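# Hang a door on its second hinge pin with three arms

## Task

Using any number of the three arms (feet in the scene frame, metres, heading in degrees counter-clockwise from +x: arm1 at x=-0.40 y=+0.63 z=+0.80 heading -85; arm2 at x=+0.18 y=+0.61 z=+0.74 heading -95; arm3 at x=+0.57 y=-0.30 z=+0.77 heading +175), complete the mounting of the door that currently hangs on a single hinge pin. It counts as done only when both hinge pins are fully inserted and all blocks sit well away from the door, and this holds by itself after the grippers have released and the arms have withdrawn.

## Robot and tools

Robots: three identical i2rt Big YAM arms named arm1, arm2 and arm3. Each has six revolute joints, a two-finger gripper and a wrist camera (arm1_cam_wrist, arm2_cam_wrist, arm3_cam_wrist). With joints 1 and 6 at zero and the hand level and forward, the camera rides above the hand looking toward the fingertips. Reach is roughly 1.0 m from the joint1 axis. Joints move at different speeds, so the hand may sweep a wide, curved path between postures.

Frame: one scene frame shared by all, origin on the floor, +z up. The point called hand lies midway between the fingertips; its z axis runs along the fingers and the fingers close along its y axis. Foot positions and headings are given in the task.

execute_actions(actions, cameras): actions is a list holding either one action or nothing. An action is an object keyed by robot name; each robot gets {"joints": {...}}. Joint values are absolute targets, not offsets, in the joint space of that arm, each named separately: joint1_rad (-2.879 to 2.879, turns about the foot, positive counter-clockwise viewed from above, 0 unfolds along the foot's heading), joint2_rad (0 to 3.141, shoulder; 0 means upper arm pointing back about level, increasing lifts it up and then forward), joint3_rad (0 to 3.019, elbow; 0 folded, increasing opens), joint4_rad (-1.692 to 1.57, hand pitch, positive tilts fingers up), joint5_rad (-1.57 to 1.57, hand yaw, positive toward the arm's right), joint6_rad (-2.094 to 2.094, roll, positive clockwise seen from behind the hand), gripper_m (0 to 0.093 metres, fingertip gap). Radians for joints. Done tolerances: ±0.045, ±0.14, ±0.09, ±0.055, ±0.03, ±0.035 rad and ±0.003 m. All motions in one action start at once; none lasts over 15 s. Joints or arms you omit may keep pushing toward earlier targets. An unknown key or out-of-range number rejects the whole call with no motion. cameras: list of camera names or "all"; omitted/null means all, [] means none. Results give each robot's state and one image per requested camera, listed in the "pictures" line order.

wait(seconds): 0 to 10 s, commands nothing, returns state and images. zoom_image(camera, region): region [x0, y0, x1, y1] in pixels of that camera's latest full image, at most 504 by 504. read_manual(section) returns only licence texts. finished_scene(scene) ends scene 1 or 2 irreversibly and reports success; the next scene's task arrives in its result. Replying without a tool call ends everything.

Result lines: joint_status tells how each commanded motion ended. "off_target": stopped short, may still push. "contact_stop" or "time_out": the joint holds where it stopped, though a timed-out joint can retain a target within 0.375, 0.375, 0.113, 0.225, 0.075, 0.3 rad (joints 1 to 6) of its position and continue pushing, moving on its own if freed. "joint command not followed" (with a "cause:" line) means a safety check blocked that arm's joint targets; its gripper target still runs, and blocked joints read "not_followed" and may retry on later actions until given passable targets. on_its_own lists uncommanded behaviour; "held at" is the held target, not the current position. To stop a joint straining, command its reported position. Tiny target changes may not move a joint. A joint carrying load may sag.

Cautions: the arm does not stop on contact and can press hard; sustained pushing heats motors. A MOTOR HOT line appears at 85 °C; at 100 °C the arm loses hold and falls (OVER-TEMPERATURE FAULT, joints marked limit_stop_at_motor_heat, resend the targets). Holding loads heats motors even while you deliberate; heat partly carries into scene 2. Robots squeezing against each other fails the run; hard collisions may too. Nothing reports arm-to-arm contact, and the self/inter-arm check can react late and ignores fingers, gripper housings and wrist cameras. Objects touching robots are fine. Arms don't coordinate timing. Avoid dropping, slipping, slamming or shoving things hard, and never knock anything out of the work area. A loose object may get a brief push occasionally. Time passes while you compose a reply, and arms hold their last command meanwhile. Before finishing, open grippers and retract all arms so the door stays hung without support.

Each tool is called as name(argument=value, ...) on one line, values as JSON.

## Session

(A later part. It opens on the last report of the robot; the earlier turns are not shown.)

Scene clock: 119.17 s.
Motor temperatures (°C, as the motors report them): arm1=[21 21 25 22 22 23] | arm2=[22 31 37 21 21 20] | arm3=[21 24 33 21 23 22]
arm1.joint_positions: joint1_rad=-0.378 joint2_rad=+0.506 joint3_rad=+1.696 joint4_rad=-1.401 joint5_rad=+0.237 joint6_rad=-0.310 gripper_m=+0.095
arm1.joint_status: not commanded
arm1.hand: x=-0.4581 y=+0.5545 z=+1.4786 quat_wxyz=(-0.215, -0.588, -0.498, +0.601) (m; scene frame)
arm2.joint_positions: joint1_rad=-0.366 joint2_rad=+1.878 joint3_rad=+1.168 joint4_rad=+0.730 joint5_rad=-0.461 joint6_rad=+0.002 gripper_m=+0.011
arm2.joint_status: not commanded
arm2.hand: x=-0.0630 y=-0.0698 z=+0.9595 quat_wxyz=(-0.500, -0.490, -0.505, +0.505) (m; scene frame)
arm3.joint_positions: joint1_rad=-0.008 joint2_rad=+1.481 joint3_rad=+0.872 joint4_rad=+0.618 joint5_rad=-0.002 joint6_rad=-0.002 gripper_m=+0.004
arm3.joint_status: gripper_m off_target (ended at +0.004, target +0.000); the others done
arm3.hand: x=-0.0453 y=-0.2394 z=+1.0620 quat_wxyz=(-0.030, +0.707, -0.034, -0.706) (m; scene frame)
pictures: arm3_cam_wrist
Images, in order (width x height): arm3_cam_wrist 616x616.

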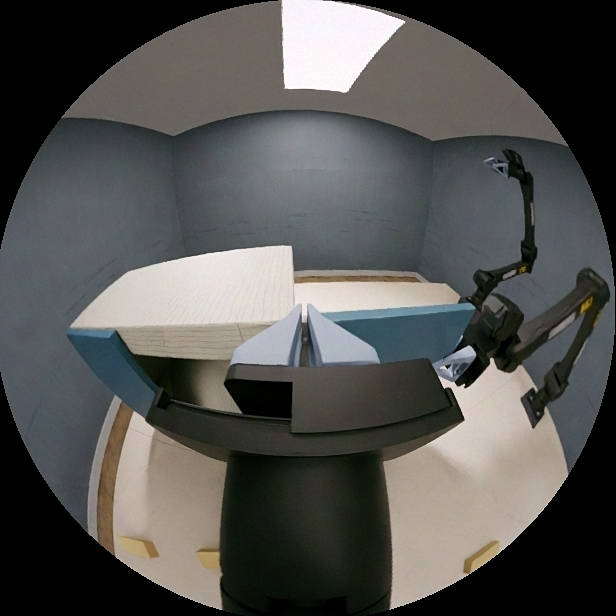

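execute_actions(actions=[{"arm3":{"joints":{"joint2_rad":1.535,"joint3_rad":0.838,"joint4_rad":0.67}}}], cameras=["arm3_cam_wrist"])

zoom_image(camera="arm3_cam_wrist", region=[260, 270, 350, 370])

Scene clock: 122.57 s.
Motor temperatures (°C, as the motors report them): arm1=[21 21 25 22 22 23] | arm2=[22 31 37 21 21 20] | arm3=[21 24 33 21 23 22]
arm1.joint_positions: joint1_rad=-0.378 joint2_rad=+0.506 joint3_rad=+1.696 joint4_rad=-1.401 joint5_rad=+0.237 joint6_rad=-0.310 gripper_m=+0.095
arm1.joint_status: not commanded
arm1.hand: x=-0.4581 y=+0.5545 z=+1.4786 quat_wxyz=(-0.215, -0.588, -0.498, +0.601) (m; scene frame)
arm2.joint_positions: joint1_rad=-0.366 joint2_rad=+1.878 joint3_rad=+1.168 joint4_rad=+0.730 joint5_rad=-0.461 joint6_rad=+0.002 gripper_m=+0.011
arm2.joint_status: not commanded
arm2.hand: x=-0.0630 y=-0.0698 z=+0.9595 quat_wxyz=(-0.500, -0.490, -0.505, +0.504) (m; scene frame)
arm3.joint_positions: joint1_rad=-0.007 joint2_rad=+1.493 joint3_rad=+0.858 joint4_rad=+0.667 joint5_rad=-0.004 joint6_rad=-0.002 gripper_m=+0.004
arm3.joint_status: all done
arm3.hand: x=-0.0440 y=-0.2400 z=+1.0587 quat_wxyz=(-0.030, +0.699, -0.033, -0.714) (m; scene frame)
pictures: arm3_cam_wrist
Images, in order (width x height): arm3_cam_wrist 616x616.

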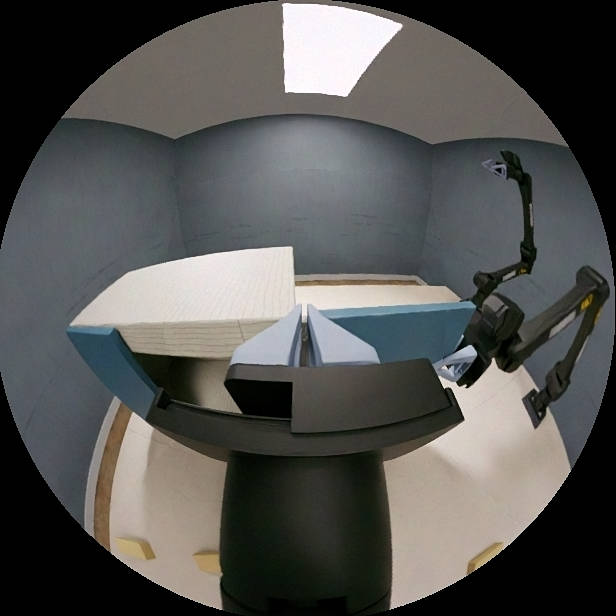

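Region (260, 270, 350, 370) of arm3_cam_wrist's 616x616 image, scaled by 5.040, with more detail than that image has; it fills the left 454 columns of this view, and the rest is white.

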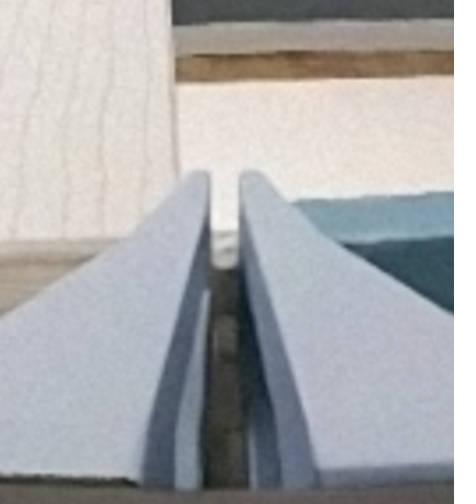

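execute_actions(actions=[{"arm3":{"joints":{"joint2_rad":1.445,"joint3_rad":0.90,"gripper_m":0.011}},"arm2":{"joints":{"joint2_rad":1.84}}}], cameras=["arm3_cam_wrist"])

zoom_image(camera="arm3_cam_wrist", region=[260, 270, 350, 370])

Scene clock: 126.10 s.
Motor temperatures (°C, as the motors report them): arm1=[21 21 25 22 22 23] | arm2=[22 31 37 21 21 20] | arm3=[21 24 33 21 23 22]
arm1.joint_positions: joint1_rad=-0.378 joint2_rad=+0.506 joint3_rad=+1.696 joint4_rad=-1.401 joint5_rad=+0.237 joint6_rad=-0.310 gripper_m=+0.095
arm1.joint_status: not commanded
arm1.hand: x=-0.4581 y=+0.5545 z=+1.4786 quat_wxyz=(-0.215, -0.588, -0.498, +0.601) (m; scene frame)
arm2.joint_positions: joint1_rad=-0.366 joint2_rad=+1.879 joint3_rad=+1.168 joint4_rad=+0.730 joint5_rad=-0.460 joint6_rad=+0.004 gripper_m=+0.011
arm2.joint_status: all done
arm2.hand: x=-0.0632 y=-0.0699 z=+0.9587 quat_wxyz=(-0.500, -0.491, -0.505, +0.504) (m; scene frame)
arm3.joint_positions: joint1_rad=-0.005 joint2_rad=+1.478 joint3_rad=+0.858 joint4_rad=+0.672 joint5_rad=-0.003 joint6_rad=-0.003 gripper_m=+0.011
arm3.joint_status: all done
arm3.hand: x=-0.0415 y=-0.2412 z=+1.0689 quat_wxyz=(-0.030, +0.692, -0.031, -0.721) (m; scene frame)
pictures: arm3_cam_wrist
Images, in order (width x height): arm3_cam_wrist 616x616.

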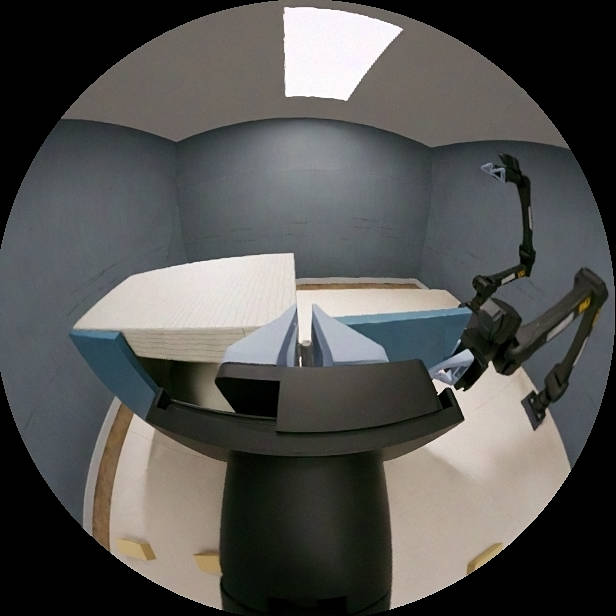

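Region (260, 270, 350, 370) of arm3_cam_wrist's 616x616 image, scaled by 5.040, with more detail than that image has; it fills the left 454 columns of this view, and the rest is white.

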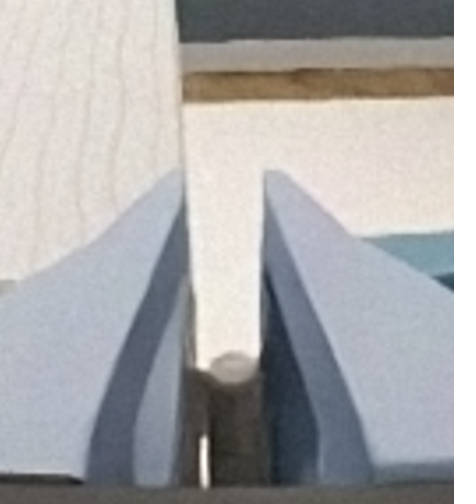

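execute_actions(actions=[{"arm3":{"joints":{"joint2_rad":1.30,"joint3_rad":0.78,"gripper_m":0.05}},"arm2":{"joints":{"joint2_rad":1.87,"joint4_rad":0.75,"gripper_m":0.05}}}], cameras=[])

execute_actions(actions=[{"arm3":{"joints":{"joint2_rad":1.36,"joint3_rad":0.55,"joint4_rad":0.62,"gripper_m":0.09}},"arm2":{"joints":{"joint2_rad":1.55,"joint3_rad":0.75,"joint4_rad":0.8}}}], cameras=["arm3_cam_wrist"])

zoom_image(camera="arm3_cam_wrist", region=[240, 150, 370, 360])

Scene clock: 132.93 s.
Motor temperatures (°C, as the motors report them): arm1=[21 21 25 22 22 23] | arm2=[22 30 37 21 21 20] | arm3=[21 24 33 21 23 22]
arm1.joint_positions: joint1_rad=-0.378 joint2_rad=+0.506 joint3_rad=+1.696 joint4_rad=-1.401 joint5_rad=+0.237 joint6_rad=-0.310 gripper_m=+0.095
arm1.joint_status: not commanded
arm1.hand: x=-0.4581 y=+0.5545 z=+1.4786 quat_wxyz=(-0.215, -0.588, -0.498, +0.601) (m; scene frame)
arm2.joint_positions: joint1_rad=-0.366 joint2_rad=+1.875 joint3_rad=+1.169 joint4_rad=+0.730 joint5_rad=-0.460 joint6_rad=+0.004 gripper_m=+0.050
arm2.joint_status: all done
arm2.hand: x=-0.0630 y=-0.0697 z=+0.9619 quat_wxyz=(-0.501, -0.490, -0.504, +0.505) (m; scene frame)
arm3.joint_positions: joint1_rad=-0.005 joint2_rad=+1.304 joint3_rad=+0.780 joint4_rad=+0.672 joint5_rad=-0.003 joint6_rad=-0.003 gripper_m=+0.050
arm3.joint_status: all done
arm3.hand: x=+0.0070 y=-0.2453 z=+1.1241 quat_wxyz=(-0.032, +0.656, -0.030, -0.753) (m; scene frame)
pictures: none
No camera images: the call's "cameras" was empty. Leave "cameras" out to get every camera's image.

Scene clock: 134.13 s.
Motor temperatures (°C, as the motors report them): arm1=[21 21 25 22 22 23] | arm2=[22 30 37 21 21 20] | arm3=[21 24 33 21 23 22]
arm1.joint_positions: joint1_rad=-0.378 joint2_rad=+0.506 joint3_rad=+1.696 joint4_rad=-1.401 joint5_rad=+0.237 joint6_rad=-0.310 gripper_m=+0.095
arm1.joint_status: not commanded
arm1.hand: x=-0.4581 y=+0.5545 z=+1.4786 quat_wxyz=(-0.215, -0.588, -0.498, +0.601) (m; scene frame)
arm2.joint_positions: joint1_rad=-0.366 joint2_rad=+1.548 joint3_rad=+0.754 joint4_rad=+0.786 joint5_rad=-0.460 joint6_rad=+0.004 gripper_m=+0.050
arm2.joint_status: all done
arm2.hand: x=-0.0013 y=+0.0578 z=+0.9700 quat_wxyz=(-0.497, -0.500, -0.508, +0.495) (m; scene frame)
arm3.joint_positions: joint1_rad=-0.005 joint2_rad=+1.362 joint3_rad=+0.538 joint4_rad=+0.621 joint5_rad=-0.003 joint6_rad=-0.003 gripper_m=+0.090
arm3.joint_status: all done
arm3.hand: x=+0.0601 y=-0.2512 z=+0.9507 quat_wxyz=(-0.026, +0.778, -0.035, -0.627) (m; scene frame)
pictures: arm3_cam_wrist
Images, in order (width x height): arm3_cam_wrist 616x616.

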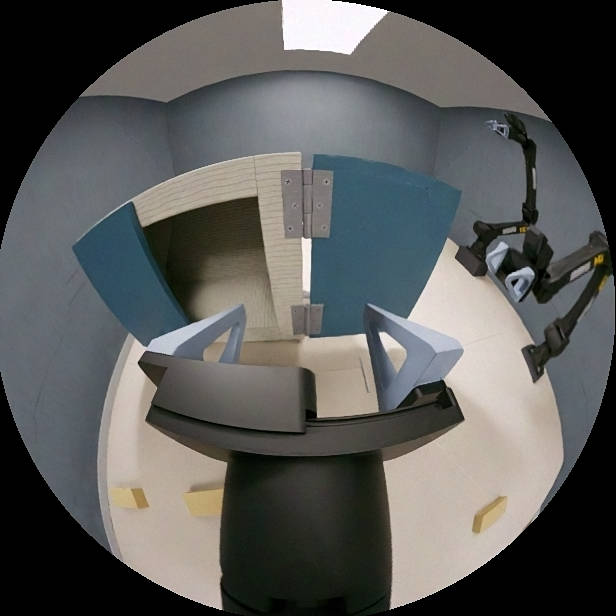

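Region (240, 150, 370, 360) of arm3_cam_wrist's 616x616 image, scaled by 2.400, with more detail than that image has; it fills the left 312 columns of this view, and the rest is white.

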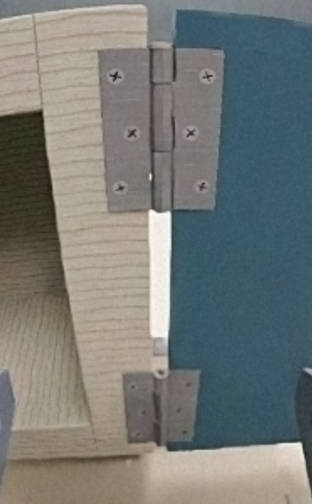

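zoom_image(camera="arm3_cam_wrist", region=[285, 155, 330, 200])

zoom_image(camera="arm3_cam_wrist", region=[280, 280, 335, 340])

zoom_image(camera="arm3_cam_wrist", region=[330, 330, 390, 410])

Region (285, 155, 330, 200) of arm3_cam_wrist's 616x616 image, scaled by 11.200, with more detail than that image has.

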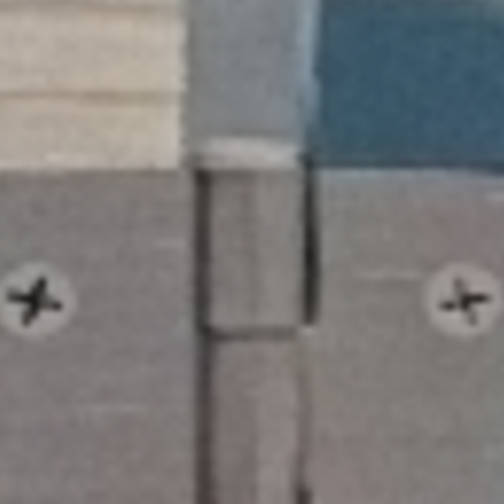

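Region (280, 280, 335, 340) of arm3_cam_wrist's 616x616 image, scaled by 8.400, with more detail than that image has; it fills the left 462 columns of this view, and the rest is white.

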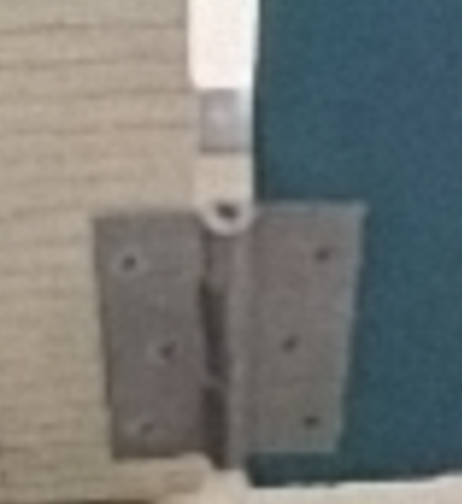

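Region (330, 330, 390, 410) of arm3_cam_wrist's 616x616 image, scaled by 6.300, with more detail than that image has; it fills the left 378 columns of this view, and the rest is white.

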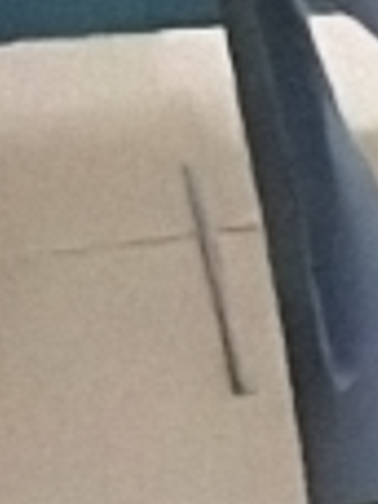

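execute_actions(actions=[{"arm3":{"joints":{"joint1_rad":0.1,"joint2_rad":0.85,"joint3_rad":0.6,"joint4_rad":-0.9,"joint6_rad":-0.9,"gripper_m":0.035}},"arm2":{"joints":{"joint1_rad":-0.09,"joint2_rad":1.75,"joint3_rad":1.5,"joint4_rad":-1.2,"joint5_rad":0.003,"joint6_rad":-1.76,"gripper_m":0.035}}}], cameras=[])

execute_actions(actions=[{"arm2":{"joints":{"joint2_rad":2.43,"joint3_rad":2.33,"joint4_rad":-1.29}}}], cameras=["arm2_cam_wrist","arm3_cam_wrist"])

Scene clock: 178.70 s.
Motor temperatures (°C, as the motors report them): arm1=[21 21 26 22 22 23] | arm2=[22 27 34 21 21 20] | arm3=[21 24 32 21 23 22]
arm1.joint_positions: joint1_rad=-0.378 joint2_rad=+0.506 joint3_rad=+1.696 joint4_rad=-1.401 joint5_rad=+0.237 joint6_rad=-0.310 gripper_m=+0.095
arm1.joint_status: not commanded
arm1.hand: x=-0.4581 y=+0.5545 z=+1.4786 quat_wxyz=(-0.215, -0.588, -0.498, +0.601) (m; scene frame)
arm2.joint_positions: joint1_rad=-0.088 joint2_rad=+1.742 joint3_rad=+1.462 joint4_rad=-1.186 joint5_rad=-0.001 joint6_rad=-1.749 gripper_m=+0.035
arm2.joint_status: all done
arm2.hand: x=+0.0866 y=+0.0732 z=+0.8745 quat_wxyz=(+0.015, +0.003, -0.999, +0.047) (m; scene frame)
arm3.joint_positions: joint1_rad=+0.104 joint2_rad=+0.846 joint3_rad=+0.550 joint4_rad=-0.888 joint5_rad=-0.005 joint6_rad=-0.891 gripper_m=+0.035
arm3.joint_status: all done
arm3.hand: x=+0.2894 y=-0.3034 z=+0.8879 quat_wxyz=(-0.073, +0.882, +0.432, -0.172) (m; scene frame)
pictures: none
No camera images: the call's "cameras" was empty. Leave "cameras" out to get every camera's image.

Scene clock: 180.20 s.
Motor temperatures (°C, as the motors report them): arm1=[21 21 26 22 22 23] | arm2=[22 27 34 21 21 20] | arm3=[21 24 33 21 23 22]
arm1.joint_positions: joint1_rad=-0.378 joint2_rad=+0.506 joint3_rad=+1.696 joint4_rad=-1.401 joint5_rad=+0.237 joint6_rad=-0.310 gripper_m=+0.095
arm1.joint_status: not commanded
arm1.hand: x=-0.4581 y=+0.5545 z=+1.4786 quat_wxyz=(-0.215, -0.588, -0.498, +0.601) (m; scene frame)
arm2.joint_positions: joint1_rad=-0.088 joint2_rad=+2.410 joint3_rad=+2.278 joint4_rad=-1.291 joint5_rad=-0.001 joint6_rad=-1.751 gripper_m=+0.035
arm2.joint_status: all done
arm2.hand: x=+0.0479 y=-0.1403 z=+0.7706 quat_wxyz=(+0.019, +0.005, -0.997, +0.068) (m; scene frame)
arm3.joint_positions: joint1_rad=+0.104 joint2_rad=+0.846 joint3_rad=+0.550 joint4_rad=-0.888 joint5_rad=-0.005 joint6_rad=-0.891 gripper_m=+0.035
arm3.joint_status: not commanded
arm3.hand: x=+0.2894 y=-0.3034 z=+0.8879 quat_wxyz=(-0.073, +0.882, +0.432, -0.172) (m; scene frame)
pictures: arm2_cam_wrist, arm3_cam_wrist
Images, in order (width x height): arm2_cam_wrist 616x616, arm3_cam_wrist 616x616.

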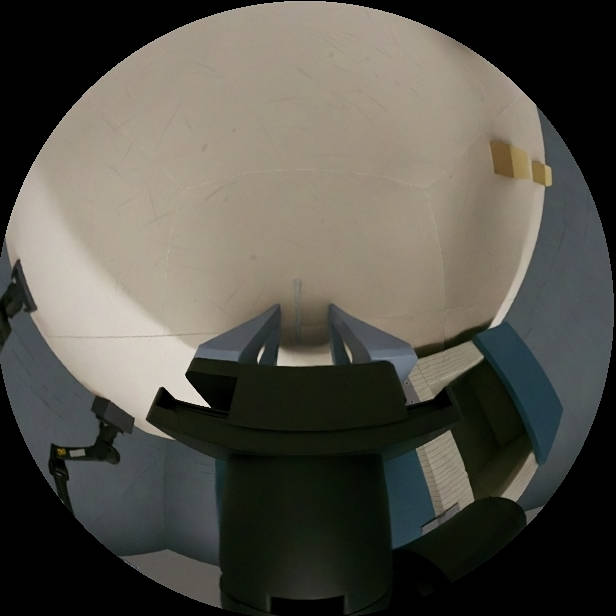

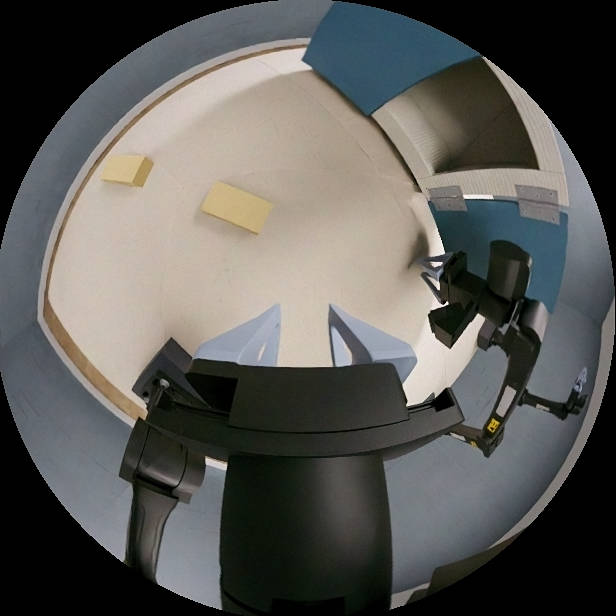

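execute_actions(actions=[])

Scene clock: 194.67 s.
Motor temperatures (°C, as the motors report them): arm1=[21 21 26 22 22 23] | arm2=[22 30 37 21 21 20] | arm3=[21 24 35 21 23 22]
arm1.joint_positions: joint1_rad=-0.378 joint2_rad=+0.506 joint3_rad=+1.696 joint4_rad=-1.401 joint5_rad=+0.237 joint6_rad=-0.310 gripper_m=+0.095
arm1.joint_status: not commanded
arm1.hand: x=-0.4581 y=+0.5545 z=+1.4786 quat_wxyz=(-0.215, -0.588, -0.498, +0.601) (m; scene frame)
arm2.joint_positions: joint1_rad=-0.088 joint2_rad=+2.410 joint3_rad=+2.278 joint4_rad=-1.291 joint5_rad=-0.001 joint6_rad=-1.751 gripper_m=+0.035
arm2.joint_status: all done
arm2.hand: x=+0.0479 y=-0.1403 z=+0.7706 quat_wxyz=(+0.019, +0.005, -0.997, +0.068) (m; scene frame)
arm3.joint_positions: joint1_rad=+0.104 joint2_rad=+0.846 joint3_rad=+0.550 joint4_rad=-0.888 joint5_rad=-0.005 joint6_rad=-0.891 gripper_m=+0.035
arm3.joint_status: not commanded
arm3.hand: x=+0.2894 y=-0.3034 z=+0.8879 quat_wxyz=(-0.073, +0.882, +0.432, -0.172) (m; scene frame)
pictures: arm1_cam_wrist, arm2_cam_wrist, arm3_cam_wrist
Images, in order (width x height): arm1_cam_wrist 616x616, arm2_cam_wrist 616x616, arm3_cam_wrist 616x616.

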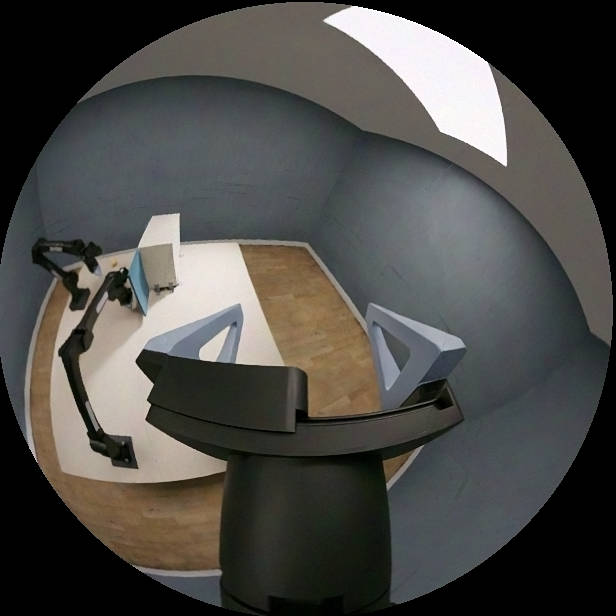

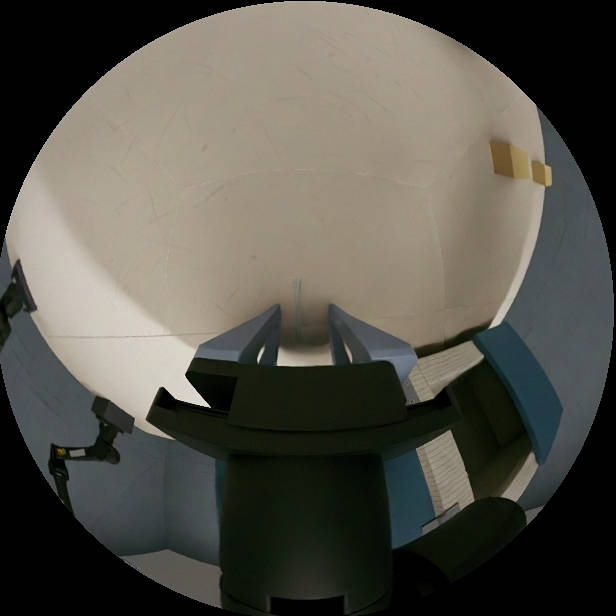

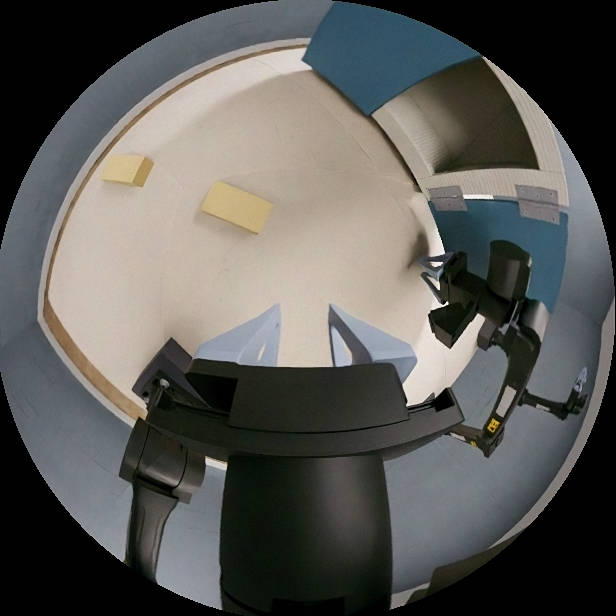

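execute_actions(actions=[{"arm2":{"joints":{"joint1_rad":-0.103,"joint2_rad":2.475}}}], cameras=["arm2_cam_wrist"])

Scene clock: 200.07 s.
Motor temperatures (°C, as the motors report them): arm1=[21 21 26 22 22 23] | arm2=[22 30 38 21 21 20] | arm3=[21 24 36 21 23 22]
arm1.joint_positions: joint1_rad=-0.378 joint2_rad=+0.506 joint3_rad=+1.696 joint4_rad=-1.401 joint5_rad=+0.237 joint6_rad=-0.310 gripper_m=+0.095
arm1.joint_status: not commanded
arm1.hand: x=-0.4581 y=+0.5545 z=+1.4786 quat_wxyz=(-0.215, -0.588, -0.498, +0.601) (m; scene frame)
arm2.joint_positions: joint1_rad=-0.095 joint2_rad=+2.456 joint3_rad=+2.286 joint4_rad=-1.292 joint5_rad=-0.001 joint6_rad=-1.752 gripper_m=+0.035
arm2.joint_status: all done
arm2.hand: x=+0.0426 y=-0.1364 z=+0.7397 quat_wxyz=(+0.016, +0.001, -0.999, +0.049) (m; scene frame)
arm3.joint_positions: joint1_rad=+0.104 joint2_rad=+0.846 joint3_rad=+0.550 joint4_rad=-0.888 joint5_rad=-0.005 joint6_rad=-0.891 gripper_m=+0.035
arm3.joint_status: not commanded
arm3.hand: x=+0.2894 y=-0.3034 z=+0.8879 quat_wxyz=(-0.073, +0.882, +0.432, -0.172) (m; scene frame)
pictures: arm2_cam_wrist
Images, in order (width x height): arm2_cam_wrist 616x616.

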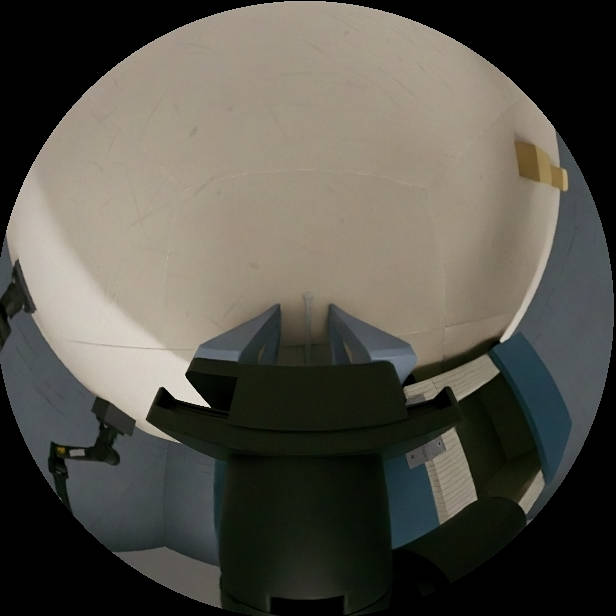

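execute_actions(actions=[{"arm2":{"joints":{"joint2_rad":2.495}}}], cameras=[])

execute_actions(actions=[{"arm2":{"joints":{"gripper_m":0.0}}}], cameras=["arm2_cam_wrist"])

Scene clock: 202.50 s.
Motor temperatures (°C, as the motors report them): arm1=[21 21 26 22 22 23] | arm2=[22 30 38 21 21 20] | arm3=[21 24 36 21 23 22]
arm1.joint_positions: joint1_rad=-0.378 joint2_rad=+0.506 joint3_rad=+1.696 joint4_rad=-1.401 joint5_rad=+0.237 joint6_rad=-0.310 gripper_m=+0.095
arm1.joint_status: not commanded
arm1.hand: x=-0.4581 y=+0.5545 z=+1.4786 quat_wxyz=(-0.215, -0.588, -0.498, +0.601) (m; scene frame)
arm2.joint_positions: joint1_rad=-0.095 joint2_rad=+2.457 joint3_rad=+2.286 joint4_rad=-1.292 joint5_rad=-0.001 joint6_rad=-1.752 gripper_m=+0.035
arm2.joint_status: all done
arm2.hand: x=+0.0426 y=-0.1362 z=+0.7389 quat_wxyz=(+0.015, +0.001, -0.999, +0.049) (m; scene frame)
arm3.joint_positions: joint1_rad=+0.104 joint2_rad=+0.846 joint3_rad=+0.550 joint4_rad=-0.888 joint5_rad=-0.005 joint6_rad=-0.891 gripper_m=+0.035
arm3.joint_status: not commanded
arm3.hand: x=+0.2894 y=-0.3034 z=+0.8879 quat_wxyz=(-0.073, +0.882, +0.432, -0.172) (m; scene frame)
pictures: none
No camera images: the call's "cameras" was empty. Leave "cameras" out to get every camera's image.

Scene clock: 203.03 s.
Motor temperatures (°C, as the motors report them): arm1=[21 21 26 22 22 23] | arm2=[22 30 38 21 21 20] | arm3=[21 24 36 21 23 22]
arm1.joint_positions: joint1_rad=-0.378 joint2_rad=+0.506 joint3_rad=+1.696 joint4_rad=-1.401 joint5_rad=+0.237 joint6_rad=-0.310 gripper_m=+0.095
arm1.joint_status: not commanded
arm1.hand: x=-0.4581 y=+0.5545 z=+1.4786 quat_wxyz=(-0.215, -0.588, -0.498, +0.601) (m; scene frame)
arm2.joint_positions: joint1_rad=-0.095 joint2_rad=+2.459 joint3_rad=+2.286 joint4_rad=-1.292 joint5_rad=-0.001 joint6_rad=-1.752 gripper_m=+0.002
arm2.joint_status: all done
arm2.hand: x=+0.0426 y=-0.1360 z=+0.7375 quat_wxyz=(+0.015, +0.001, -0.999, +0.048) (m; scene frame)
arm3.joint_positions: joint1_rad=+0.104 joint2_rad=+0.846 joint3_rad=+0.550 joint4_rad=-0.888 joint5_rad=-0.005 joint6_rad=-0.891 gripper_m=+0.035
arm3.joint_status: not commanded
arm3.hand: x=+0.2894 y=-0.3034 z=+0.8879 quat_wxyz=(-0.073, +0.882, +0.432, -0.172) (m; scene frame)
pictures: arm2_cam_wrist
Images, in order (width x height): arm2_cam_wrist 616x616.

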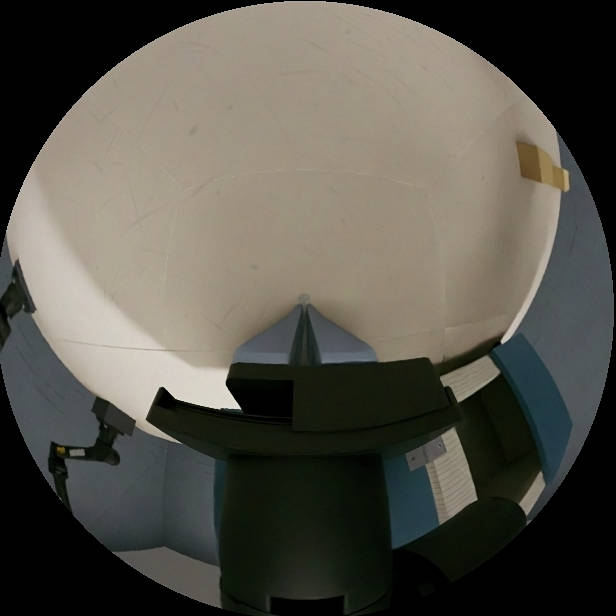

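execute_actions(actions=[{"arm2":{"joints":{"joint2_rad":2.38}}}], cameras=[])

execute_actions(actions=[{"arm2":{"joints":{"joint1_rad":0.1,"joint2_rad":2.10,"joint3_rad":1.71,"joint4_rad":-1.04}}}], cameras=[])

execute_actions(actions=[{"arm2":{"joints":{"joint6_rad":1.9}}}], cameras=["arm2_cam_wrist","arm3_cam_wrist"])

Scene clock: 211.00 s.
Motor temperatures (°C, as the motors report them): arm1=[21 21 26 22 22 23] | arm2=[22 31 39 21 21 20] | arm3=[21 24 36 21 23 22]
arm1.joint_positions: joint1_rad=-0.378 joint2_rad=+0.506 joint3_rad=+1.696 joint4_rad=-1.401 joint5_rad=+0.237 joint6_rad=-0.310 gripper_m=+0.095
arm1.joint_status: not commanded
arm1.hand: x=-0.4581 y=+0.5545 z=+1.4786 quat_wxyz=(-0.215, -0.588, -0.498, +0.601) (m; scene frame)
arm2.joint_positions: joint1_rad=-0.095 joint2_rad=+2.371 joint3_rad=+2.286 joint4_rad=-1.292 joint5_rad=-0.001 joint6_rad=-1.752 gripper_m=+0.002
arm2.joint_status: all done
arm2.hand: x=+0.0419 y=-0.1445 z=+0.8029 quat_wxyz=(+0.023, +0.001, -0.996, +0.091) (m; scene frame)
arm3.joint_positions: joint1_rad=+0.104 joint2_rad=+0.846 joint3_rad=+0.550 joint4_rad=-0.888 joint5_rad=-0.005 joint6_rad=-0.891 gripper_m=+0.035
arm3.joint_status: not commanded
arm3.hand: x=+0.2894 y=-0.3034 z=+0.8879 quat_wxyz=(-0.073, +0.882, +0.432, -0.172) (m; scene frame)
pictures: none
No camera images: the call's "cameras" was empty. Leave "cameras" out to get every camera's image.

Scene clock: 212.67 s.
Motor temperatures (°C, as the motors report them): arm1=[21 21 26 22 22 23] | arm2=[22 31 38 21 21 20] | arm3=[21 24 37 21 23 22]
arm1.joint_positions: joint1_rad=-0.378 joint2_rad=+0.506 joint3_rad=+1.696 joint4_rad=-1.401 joint5_rad=+0.237 joint6_rad=-0.310 gripper_m=+0.095
arm1.joint_status: not commanded
arm1.hand: x=-0.4581 y=+0.5545 z=+1.4786 quat_wxyz=(-0.215, -0.588, -0.498, +0.601) (m; scene frame)
arm2.joint_positions: joint1_rad=+0.094 joint2_rad=+2.111 joint3_rad=+1.708 joint4_rad=-1.054 joint5_rad=+0.002 joint6_rad=-1.752 gripper_m=+0.002
arm2.joint_status: all done
arm2.hand: x=+0.1846 y=-0.0417 z=+0.7561 quat_wxyz=(+0.011, +0.095, -0.994, +0.051) (m; scene frame)
arm3.joint_positions: joint1_rad=+0.104 joint2_rad=+0.846 joint3_rad=+0.550 joint4_rad=-0.888 joint5_rad=-0.005 joint6_rad=-0.891 gripper_m=+0.035
arm3.joint_status: not commanded
arm3.hand: x=+0.2894 y=-0.3034 z=+0.8879 quat_wxyz=(-0.073, +0.882, +0.432, -0.172) (m; scene frame)
pictures: none
No camera images: the call's "cameras" was empty. Leave "cameras" out to get every camera's image.

Scene clock: 215.60 s.
Motor temperatures (°C, as the motors report them): arm1=[21 21 26 22 22 23] | arm2=[22 31 38 21 21 20] | arm3=[21 24 37 21 23 22]
arm1.joint_positions: joint1_rad=-0.378 joint2_rad=+0.506 joint3_rad=+1.696 joint4_rad=-1.401 joint5_rad=+0.237 joint6_rad=-0.310 gripper_m=+0.095
arm1.joint_status: not commanded
arm1.hand: x=-0.4581 y=+0.5545 z=+1.4786 quat_wxyz=(-0.215, -0.588, -0.498, +0.601) (m; scene frame)
arm2.joint_positions: joint1_rad=+0.094 joint2_rad=+2.111 joint3_rad=+1.708 joint4_rad=-1.054 joint5_rad=+0.002 joint6_rad=+1.889 gripper_m=+0.002
arm2.joint_status: all done
arm2.hand: x=+0.1846 y=-0.0417 z=+0.7561 quat_wxyz=(-0.052, -0.987, +0.153, -0.002) (m; scene frame)
arm3.joint_positions: joint1_rad=+0.104 joint2_rad=+0.846 joint3_rad=+0.550 joint4_rad=-0.888 joint5_rad=-0.005 joint6_rad=-0.891 gripper_m=+0.035
arm3.joint_status: not commanded
arm3.hand: x=+0.2894 y=-0.3034 z=+0.8879 quat_wxyz=(-0.073, +0.882, +0.432, -0.172) (m; scene frame)
pictures: arm2_cam_wrist, arm3_cam_wrist
Images, in order (width x height): arm2_cam_wrist 616x616, arm3_cam_wrist 616x616.

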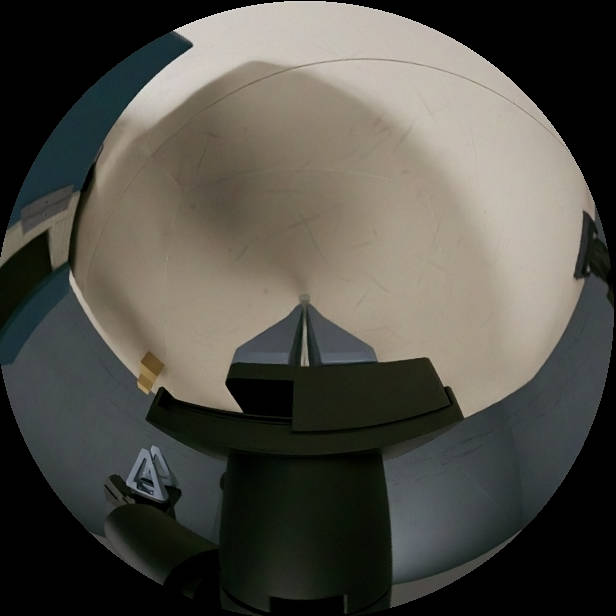

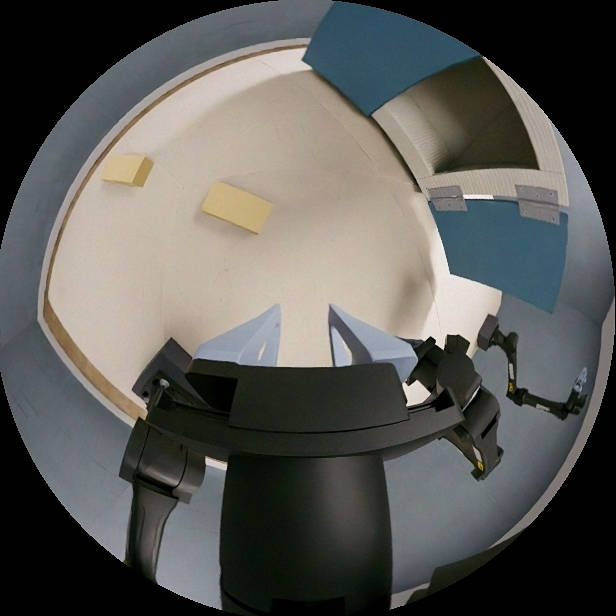

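execute_actions(actions=[{"arm2":{"joints":{"joint2_rad":2.155}}}], cameras=[])

Scene clock: 218.23 s.
Motor temperatures (°C, as the motors report them): arm1=[21 21 26 22 22 23] | arm2=[22 31 37 21 21 20] | arm3=[21 24 37 21 23 22]
arm1.joint_positions: joint1_rad=-0.378 joint2_rad=+0.506 joint3_rad=+1.696 joint4_rad=-1.401 joint5_rad=+0.237 joint6_rad=-0.310 gripper_m=+0.095
arm1.joint_status: not commanded
arm1.hand: x=-0.4581 y=+0.5545 z=+1.4786 quat_wxyz=(-0.215, -0.588, -0.498, +0.601) (m; scene frame)
arm2.joint_positions: joint1_rad=+0.094 joint2_rad=+2.144 joint3_rad=+1.708 joint4_rad=-1.053 joint5_rad=+0.002 joint6_rad=+1.892 gripper_m=+0.002
arm2.joint_status: all done
arm2.hand: x=+0.1843 y=-0.0380 z=+0.7360 quat_wxyz=(-0.037, -0.987, +0.155, +0.001) (m; scene frame)
arm3.joint_positions: joint1_rad=+0.104 joint2_rad=+0.846 joint3_rad=+0.550 joint4_rad=-0.888 joint5_rad=-0.005 joint6_rad=-0.891 gripper_m=+0.035
arm3.joint_status: not commanded
arm3.hand: x=+0.2894 y=-0.3034 z=+0.8879 quat_wxyz=(-0.073, +0.882, +0.432, -0.172) (m; scene frame)
pictures: none
No camera images: the call's "cameras" was empty. Leave "cameras" out to get every camera's image.

execute_actions(actions=[{"arm2":{"joints":{"gripper_m":0.03}}}], cameras=[])

execute_actions(actions=[{"arm2":{"joints":{"joint2_rad":2.05}}}], cameras=["arm2_cam_wrist"])

execute_actions(actions=[{"arm2":{"joints":{"joint1_rad":-0.33,"joint2_rad":1.2,"joint3_rad":0.75,"joint4_rad":-0.3,"joint6_rad":0.0,"gripper_m":0.09}},"arm3":{"joints":{"joint1_rad":-0.515,"joint6_rad":-0.285}}}], cameras=[])

execute_actions(actions=[{"arm3":{"joints":{"joint2_rad":1.76,"joint3_rad":1.12,"joint4_rad":-0.885}}}])

Scene clock: 235.23 s.
Motor temperatures (°C, as the motors report them): arm1=[21 21 26 22 22 23] | arm2=[22 31 35 21 21 20] | arm3=[21 23 37 21 23 22]
arm1.joint_positions: joint1_rad=-0.378 joint2_rad=+0.506 joint3_rad=+1.696 joint4_rad=-1.401 joint5_rad=+0.237 joint6_rad=-0.310 gripper_m=+0.095
arm1.joint_status: not commanded
arm1.hand: x=-0.4581 y=+0.5545 z=+1.4786 quat_wxyz=(-0.215, -0.588, -0.498, +0.601) (m; scene frame)
arm2.joint_positions: joint1_rad=+0.094 joint2_rad=+2.144 joint3_rad=+1.708 joint4_rad=-1.053 joint5_rad=+0.002 joint6_rad=+1.892 gripper_m=+0.030
arm2.joint_status: all done
arm2.hand: x=+0.1843 y=-0.0380 z=+0.7360 quat_wxyz=(-0.037, -0.987, +0.155, +0.001) (m; scene frame)
arm3.joint_positions: joint1_rad=+0.104 joint2_rad=+0.846 joint3_rad=+0.550 joint4_rad=-0.888 joint5_rad=-0.005 joint6_rad=-0.891 gripper_m=+0.035
arm3.joint_status: not commanded
arm3.hand: x=+0.2894 y=-0.3034 z=+0.8879 quat_wxyz=(-0.073, +0.882, +0.432, -0.172) (m; scene frame)
pictures: none
No camera images: the call's "cameras" was empty. Leave "cameras" out to get every camera's image.

Scene clock: 236.23 s.
Motor temperatures (°C, as the motors report them): arm1=[21 21 26 22 22 23] | arm2=[22 31 35 21 21 20] | arm3=[21 23 37 21 23 22]
arm1.joint_positions: joint1_rad=-0.378 joint2_rad=+0.506 joint3_rad=+1.696 joint4_rad=-1.401 joint5_rad=+0.237 joint6_rad=-0.310 gripper_m=+0.095
arm1.joint_status: not commanded
arm1.hand: x=-0.4581 y=+0.5545 z=+1.4786 quat_wxyz=(-0.215, -0.588, -0.498, +0.601) (m; scene frame)
arm2.joint_positions: joint1_rad=+0.094 joint2_rad=+2.035 joint3_rad=+1.708 joint4_rad=-1.053 joint5_rad=+0.002 joint6_rad=+1.892 gripper_m=+0.030
arm2.joint_status: all done
arm2.hand: x=+0.1853 y=-0.0485 z=+0.8046 quat_wxyz=(-0.090, -0.984, +0.154, -0.008) (m; scene frame)
arm3.joint_positions: joint1_rad=+0.104 joint2_rad=+0.846 joint3_rad=+0.550 joint4_rad=-0.888 joint5_rad=-0.005 joint6_rad=-0.891 gripper_m=+0.035
arm3.joint_status: not commanded
arm3.hand: x=+0.2894 y=-0.3034 z=+0.8879 quat_wxyz=(-0.073, +0.882, +0.432, -0.172) (m; scene frame)
pictures: arm2_cam_wrist
Images, in order (width x height): arm2_cam_wrist 616x616.

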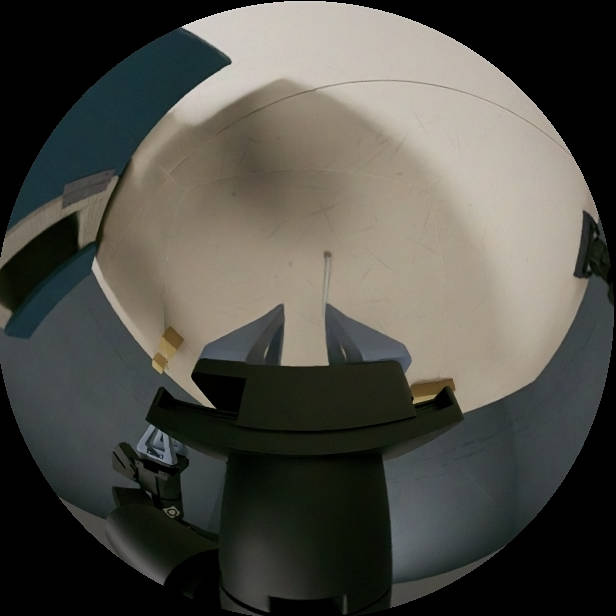

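Scene clock: 238.53 s.
Motor temperatures (°C, as the motors report them): arm1=[21 21 26 22 22 23] | arm2=[22 30 35 21 21 20] | arm3=[21 23 38 21 23 22]
arm1.joint_positions: joint1_rad=-0.378 joint2_rad=+0.506 joint3_rad=+1.696 joint4_rad=-1.401 joint5_rad=+0.237 joint6_rad=-0.310 gripper_m=+0.095
arm1.joint_status: not commanded
arm1.hand: x=-0.4581 y=+0.5545 z=+1.4786 quat_wxyz=(-0.215, -0.588, -0.498, +0.601) (m; scene frame)
arm2.joint_positions: joint1_rad=-0.325 joint2_rad=+1.198 joint3_rad=+0.751 joint4_rad=-0.322 joint5_rad=+0.006 joint6_rad=+0.011 gripper_m=+0.090
arm2.joint_status: all done
arm2.hand: x=-0.0068 y=+0.1820 z=+0.9062 quat_wxyz=(-0.207, -0.772, -0.503, +0.329) (m; scene frame)
arm3.joint_positions: joint1_rad=-0.511 joint2_rad=+0.846 joint3_rad=+0.550 joint4_rad=-0.888 joint5_rad=-0.005 joint6_rad=-0.294 gripper_m=+0.035
arm3.joint_status: all done
arm3.hand: x=+0.3372 y=-0.1412 z=+0.8872 quat_wxyz=(-0.077, +0.972, -0.147, -0.169) (m; scene frame)
pictures: none
No camera images: the call's "cameras" was empty. Leave "cameras" out to get every camera's image.

Scene clock: 240.13 s.
Motor temperatures (°C, as the motors report them): arm1=[21 21 26 22 22 23] | arm2=[22 30 35 21 21 20] | arm3=[21 24 37 21 23 22]
arm1.joint_positions: joint1_rad=-0.378 joint2_rad=+0.506 joint3_rad=+1.696 joint4_rad=-1.401 joint5_rad=+0.237 joint6_rad=-0.310 gripper_m=+0.095
arm1.joint_status: not commanded
arm1.hand: x=-0.4581 y=+0.5545 z=+1.4786 quat_wxyz=(-0.215, -0.588, -0.498, +0.601) (m; scene frame)
arm2.joint_positions: joint1_rad=-0.325 joint2_rad=+1.198 joint3_rad=+0.751 joint4_rad=-0.322 joint5_rad=+0.006 joint6_rad=+0.010 gripper_m=+0.090
arm2.joint_status: not commanded
arm2.hand: x=-0.0068 y=+0.1820 z=+0.9062 quat_wxyz=(-0.207, -0.772, -0.503, +0.329) (m; scene frame)
arm3.joint_positions: joint1_rad=-0.511 joint2_rad=+1.773 joint3_rad=+1.081 joint4_rad=-0.888 joint5_rad=-0.005 joint6_rad=-0.293 gripper_m=+0.035
arm3.joint_status: all done
arm3.hand: x=+0.1923 y=-0.0430 z=+0.7633 quat_wxyz=(+0.007, +0.989, -0.151, +0.009) (m; scene frame)
pictures: arm1_cam_wrist, arm2_cam_wrist, arm3_cam_wrist
Images, in order (width x height): arm1_cam_wrist 616x616, arm2_cam_wrist 616x616, arm3_cam_wrist 616x616.

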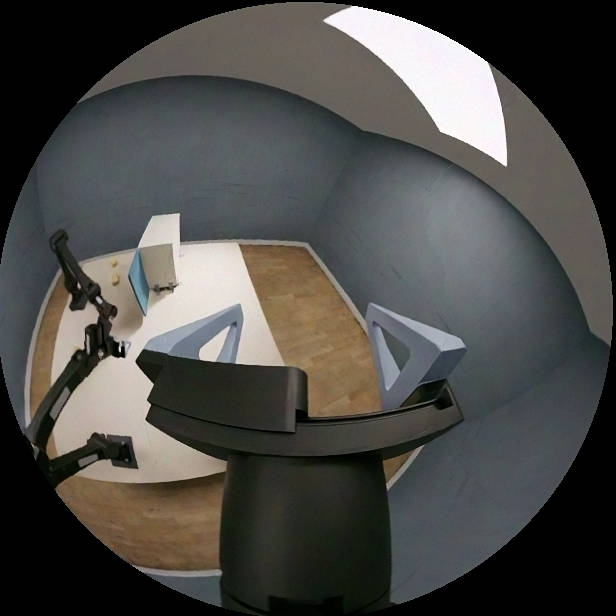

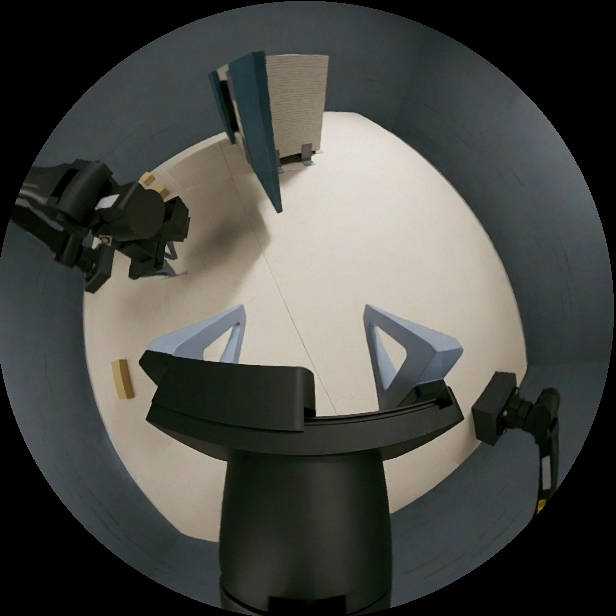

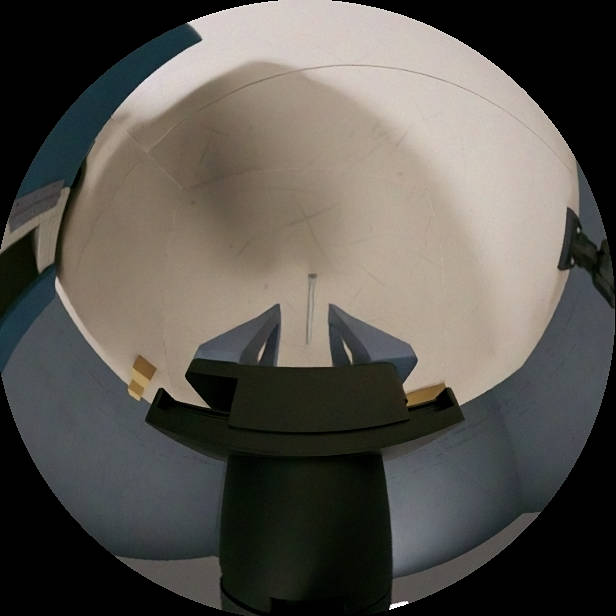

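execute_actions(actions=[{"arm3":{"joints":{"joint1_rad":-0.533,"joint2_rad":1.815,"joint3_rad":1.031,"joint4_rad":-0.785,"joint6_rad":-0.245}}}], cameras=["arm3_cam_wrist"])

Scene clock: 251.27 s.
Motor temperatures (°C, as the motors report them): arm1=[21 21 26 22 22 23] | arm2=[22 28 35 21 21 20] | arm3=[21 24 36 21 23 22]
arm1.joint_positions: joint1_rad=-0.378 joint2_rad=+0.506 joint3_rad=+1.696 joint4_rad=-1.401 joint5_rad=+0.237 joint6_rad=-0.310 gripper_m=+0.095
arm1.joint_status: not commanded
arm1.hand: x=-0.4581 y=+0.5545 z=+1.4786 quat_wxyz=(-0.215, -0.588, -0.498, +0.601) (m; scene frame)
arm2.joint_positions: joint1_rad=-0.325 joint2_rad=+1.198 joint3_rad=+0.751 joint4_rad=-0.322 joint5_rad=+0.006 joint6_rad=+0.010 gripper_m=+0.090
arm2.joint_status: not commanded
arm2.hand: x=-0.0068 y=+0.1820 z=+0.9062 quat_wxyz=(-0.207, -0.772, -0.503, +0.329) (m; scene frame)
arm3.joint_positions: joint1_rad=-0.526 joint2_rad=+1.806 joint3_rad=+1.030 joint4_rad=-0.800 joint5_rad=-0.005 joint6_rad=-0.254 gripper_m=+0.035
arm3.joint_status: all done
arm3.hand: x=+0.2037 y=-0.0423 z=+0.7351 quat_wxyz=(+0.006, +0.984, -0.178, +0.007) (m; scene frame)
pictures: arm3_cam_wrist
Images, in order (width x height): arm3_cam_wrist 616x616.

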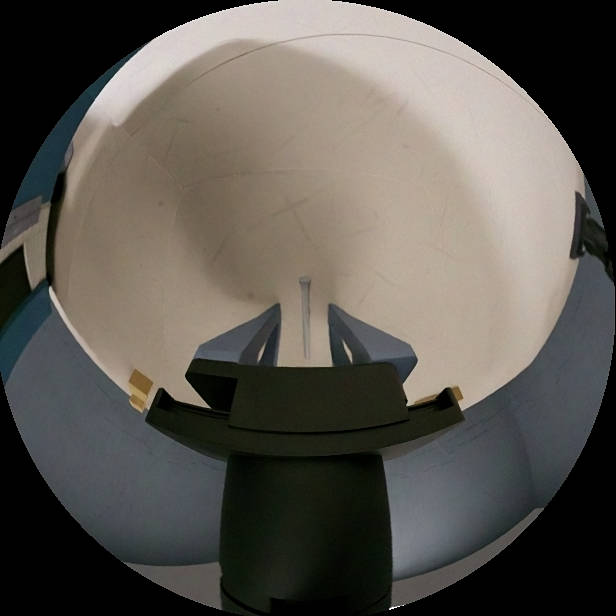

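execute_actions(actions=[{"arm3":{"joints":{"joint2_rad":1.84}}}], cameras=[])

execute_actions(actions=[{"arm3":{"joints":{"gripper_m":0.0}}}], cameras=["arm3_cam_wrist"])

Scene clock: 254.07 s.
Motor temperatures (°C, as the motors report them): arm1=[21 21 26 22 22 23] | arm2=[22 28 35 21 21 20] | arm3=[21 24 35 21 23 22]
arm1.joint_positions: joint1_rad=-0.378 joint2_rad=+0.506 joint3_rad=+1.696 joint4_rad=-1.401 joint5_rad=+0.237 joint6_rad=-0.310 gripper_m=+0.095
arm1.joint_status: not commanded
arm1.hand: x=-0.4581 y=+0.5545 z=+1.4786 quat_wxyz=(-0.215, -0.588, -0.498, +0.601) (m; scene frame)
arm2.joint_positions: joint1_rad=-0.325 joint2_rad=+1.198 joint3_rad=+0.751 joint4_rad=-0.322 joint5_rad=+0.006 joint6_rad=+0.010 gripper_m=+0.090
arm2.joint_status: not commanded
arm2.hand: x=-0.0068 y=+0.1820 z=+0.9062 quat_wxyz=(-0.207, -0.772, -0.503, +0.329) (m; scene frame)
arm3.joint_positions: joint1_rad=-0.526 joint2_rad=+1.807 joint3_rad=+1.030 joint4_rad=-0.800 joint5_rad=-0.005 joint6_rad=-0.254 gripper_m=+0.035
arm3.joint_status: all done
arm3.hand: x=+0.2039 y=-0.0424 z=+0.7344 quat_wxyz=(+0.007, +0.984, -0.178, +0.007) (m; scene frame)
pictures: none
No camera images: the call's "cameras" was empty. Leave "cameras" out to get every camera's image.

Scene clock: 254.60 s.
Motor temperatures (°C, as the motors report them): arm1=[21 21 26 22 22 23] | arm2=[22 28 35 21 21 20] | arm3=[21 24 35 21 23 22]
arm1.joint_positions: joint1_rad=-0.378 joint2_rad=+0.506 joint3_rad=+1.696 joint4_rad=-1.401 joint5_rad=+0.237 joint6_rad=-0.310 gripper_m=+0.095
arm1.joint_status: not commanded
arm1.hand: x=-0.4581 y=+0.5545 z=+1.4786 quat_wxyz=(-0.215, -0.588, -0.498, +0.601) (m; scene frame)
arm2.joint_positions: joint1_rad=-0.325 joint2_rad=+1.198 joint3_rad=+0.751 joint4_rad=-0.322 joint5_rad=+0.006 joint6_rad=+0.010 gripper_m=+0.090
arm2.joint_status: not commanded
arm2.hand: x=-0.0068 y=+0.1820 z=+0.9062 quat_wxyz=(-0.207, -0.772, -0.503, +0.329) (m; scene frame)
arm3.joint_positions: joint1_rad=-0.527 joint2_rad=+1.808 joint3_rad=+1.030 joint4_rad=-0.799 joint5_rad=-0.005 joint6_rad=-0.253 gripper_m=+0.003
arm3.joint_status: all done
arm3.hand: x=+0.2039 y=-0.0421 z=+0.7341 quat_wxyz=(+0.006, +0.984, -0.178, +0.007) (m; scene frame)
pictures: arm3_cam_wrist
Images, in order (width x height): arm3_cam_wrist 616x616.

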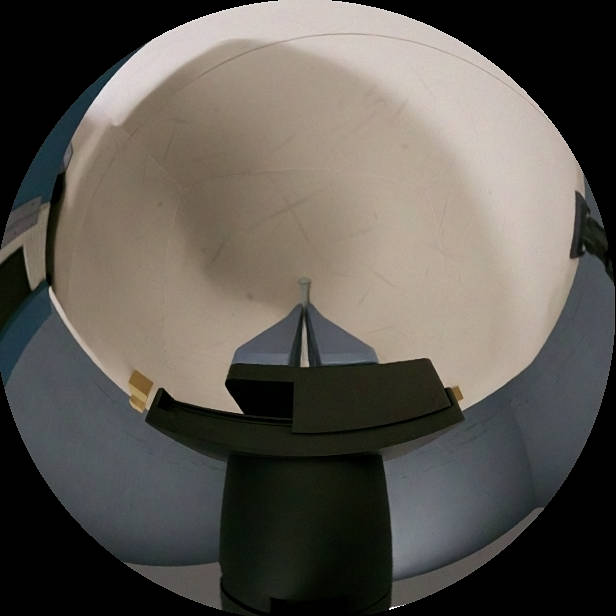

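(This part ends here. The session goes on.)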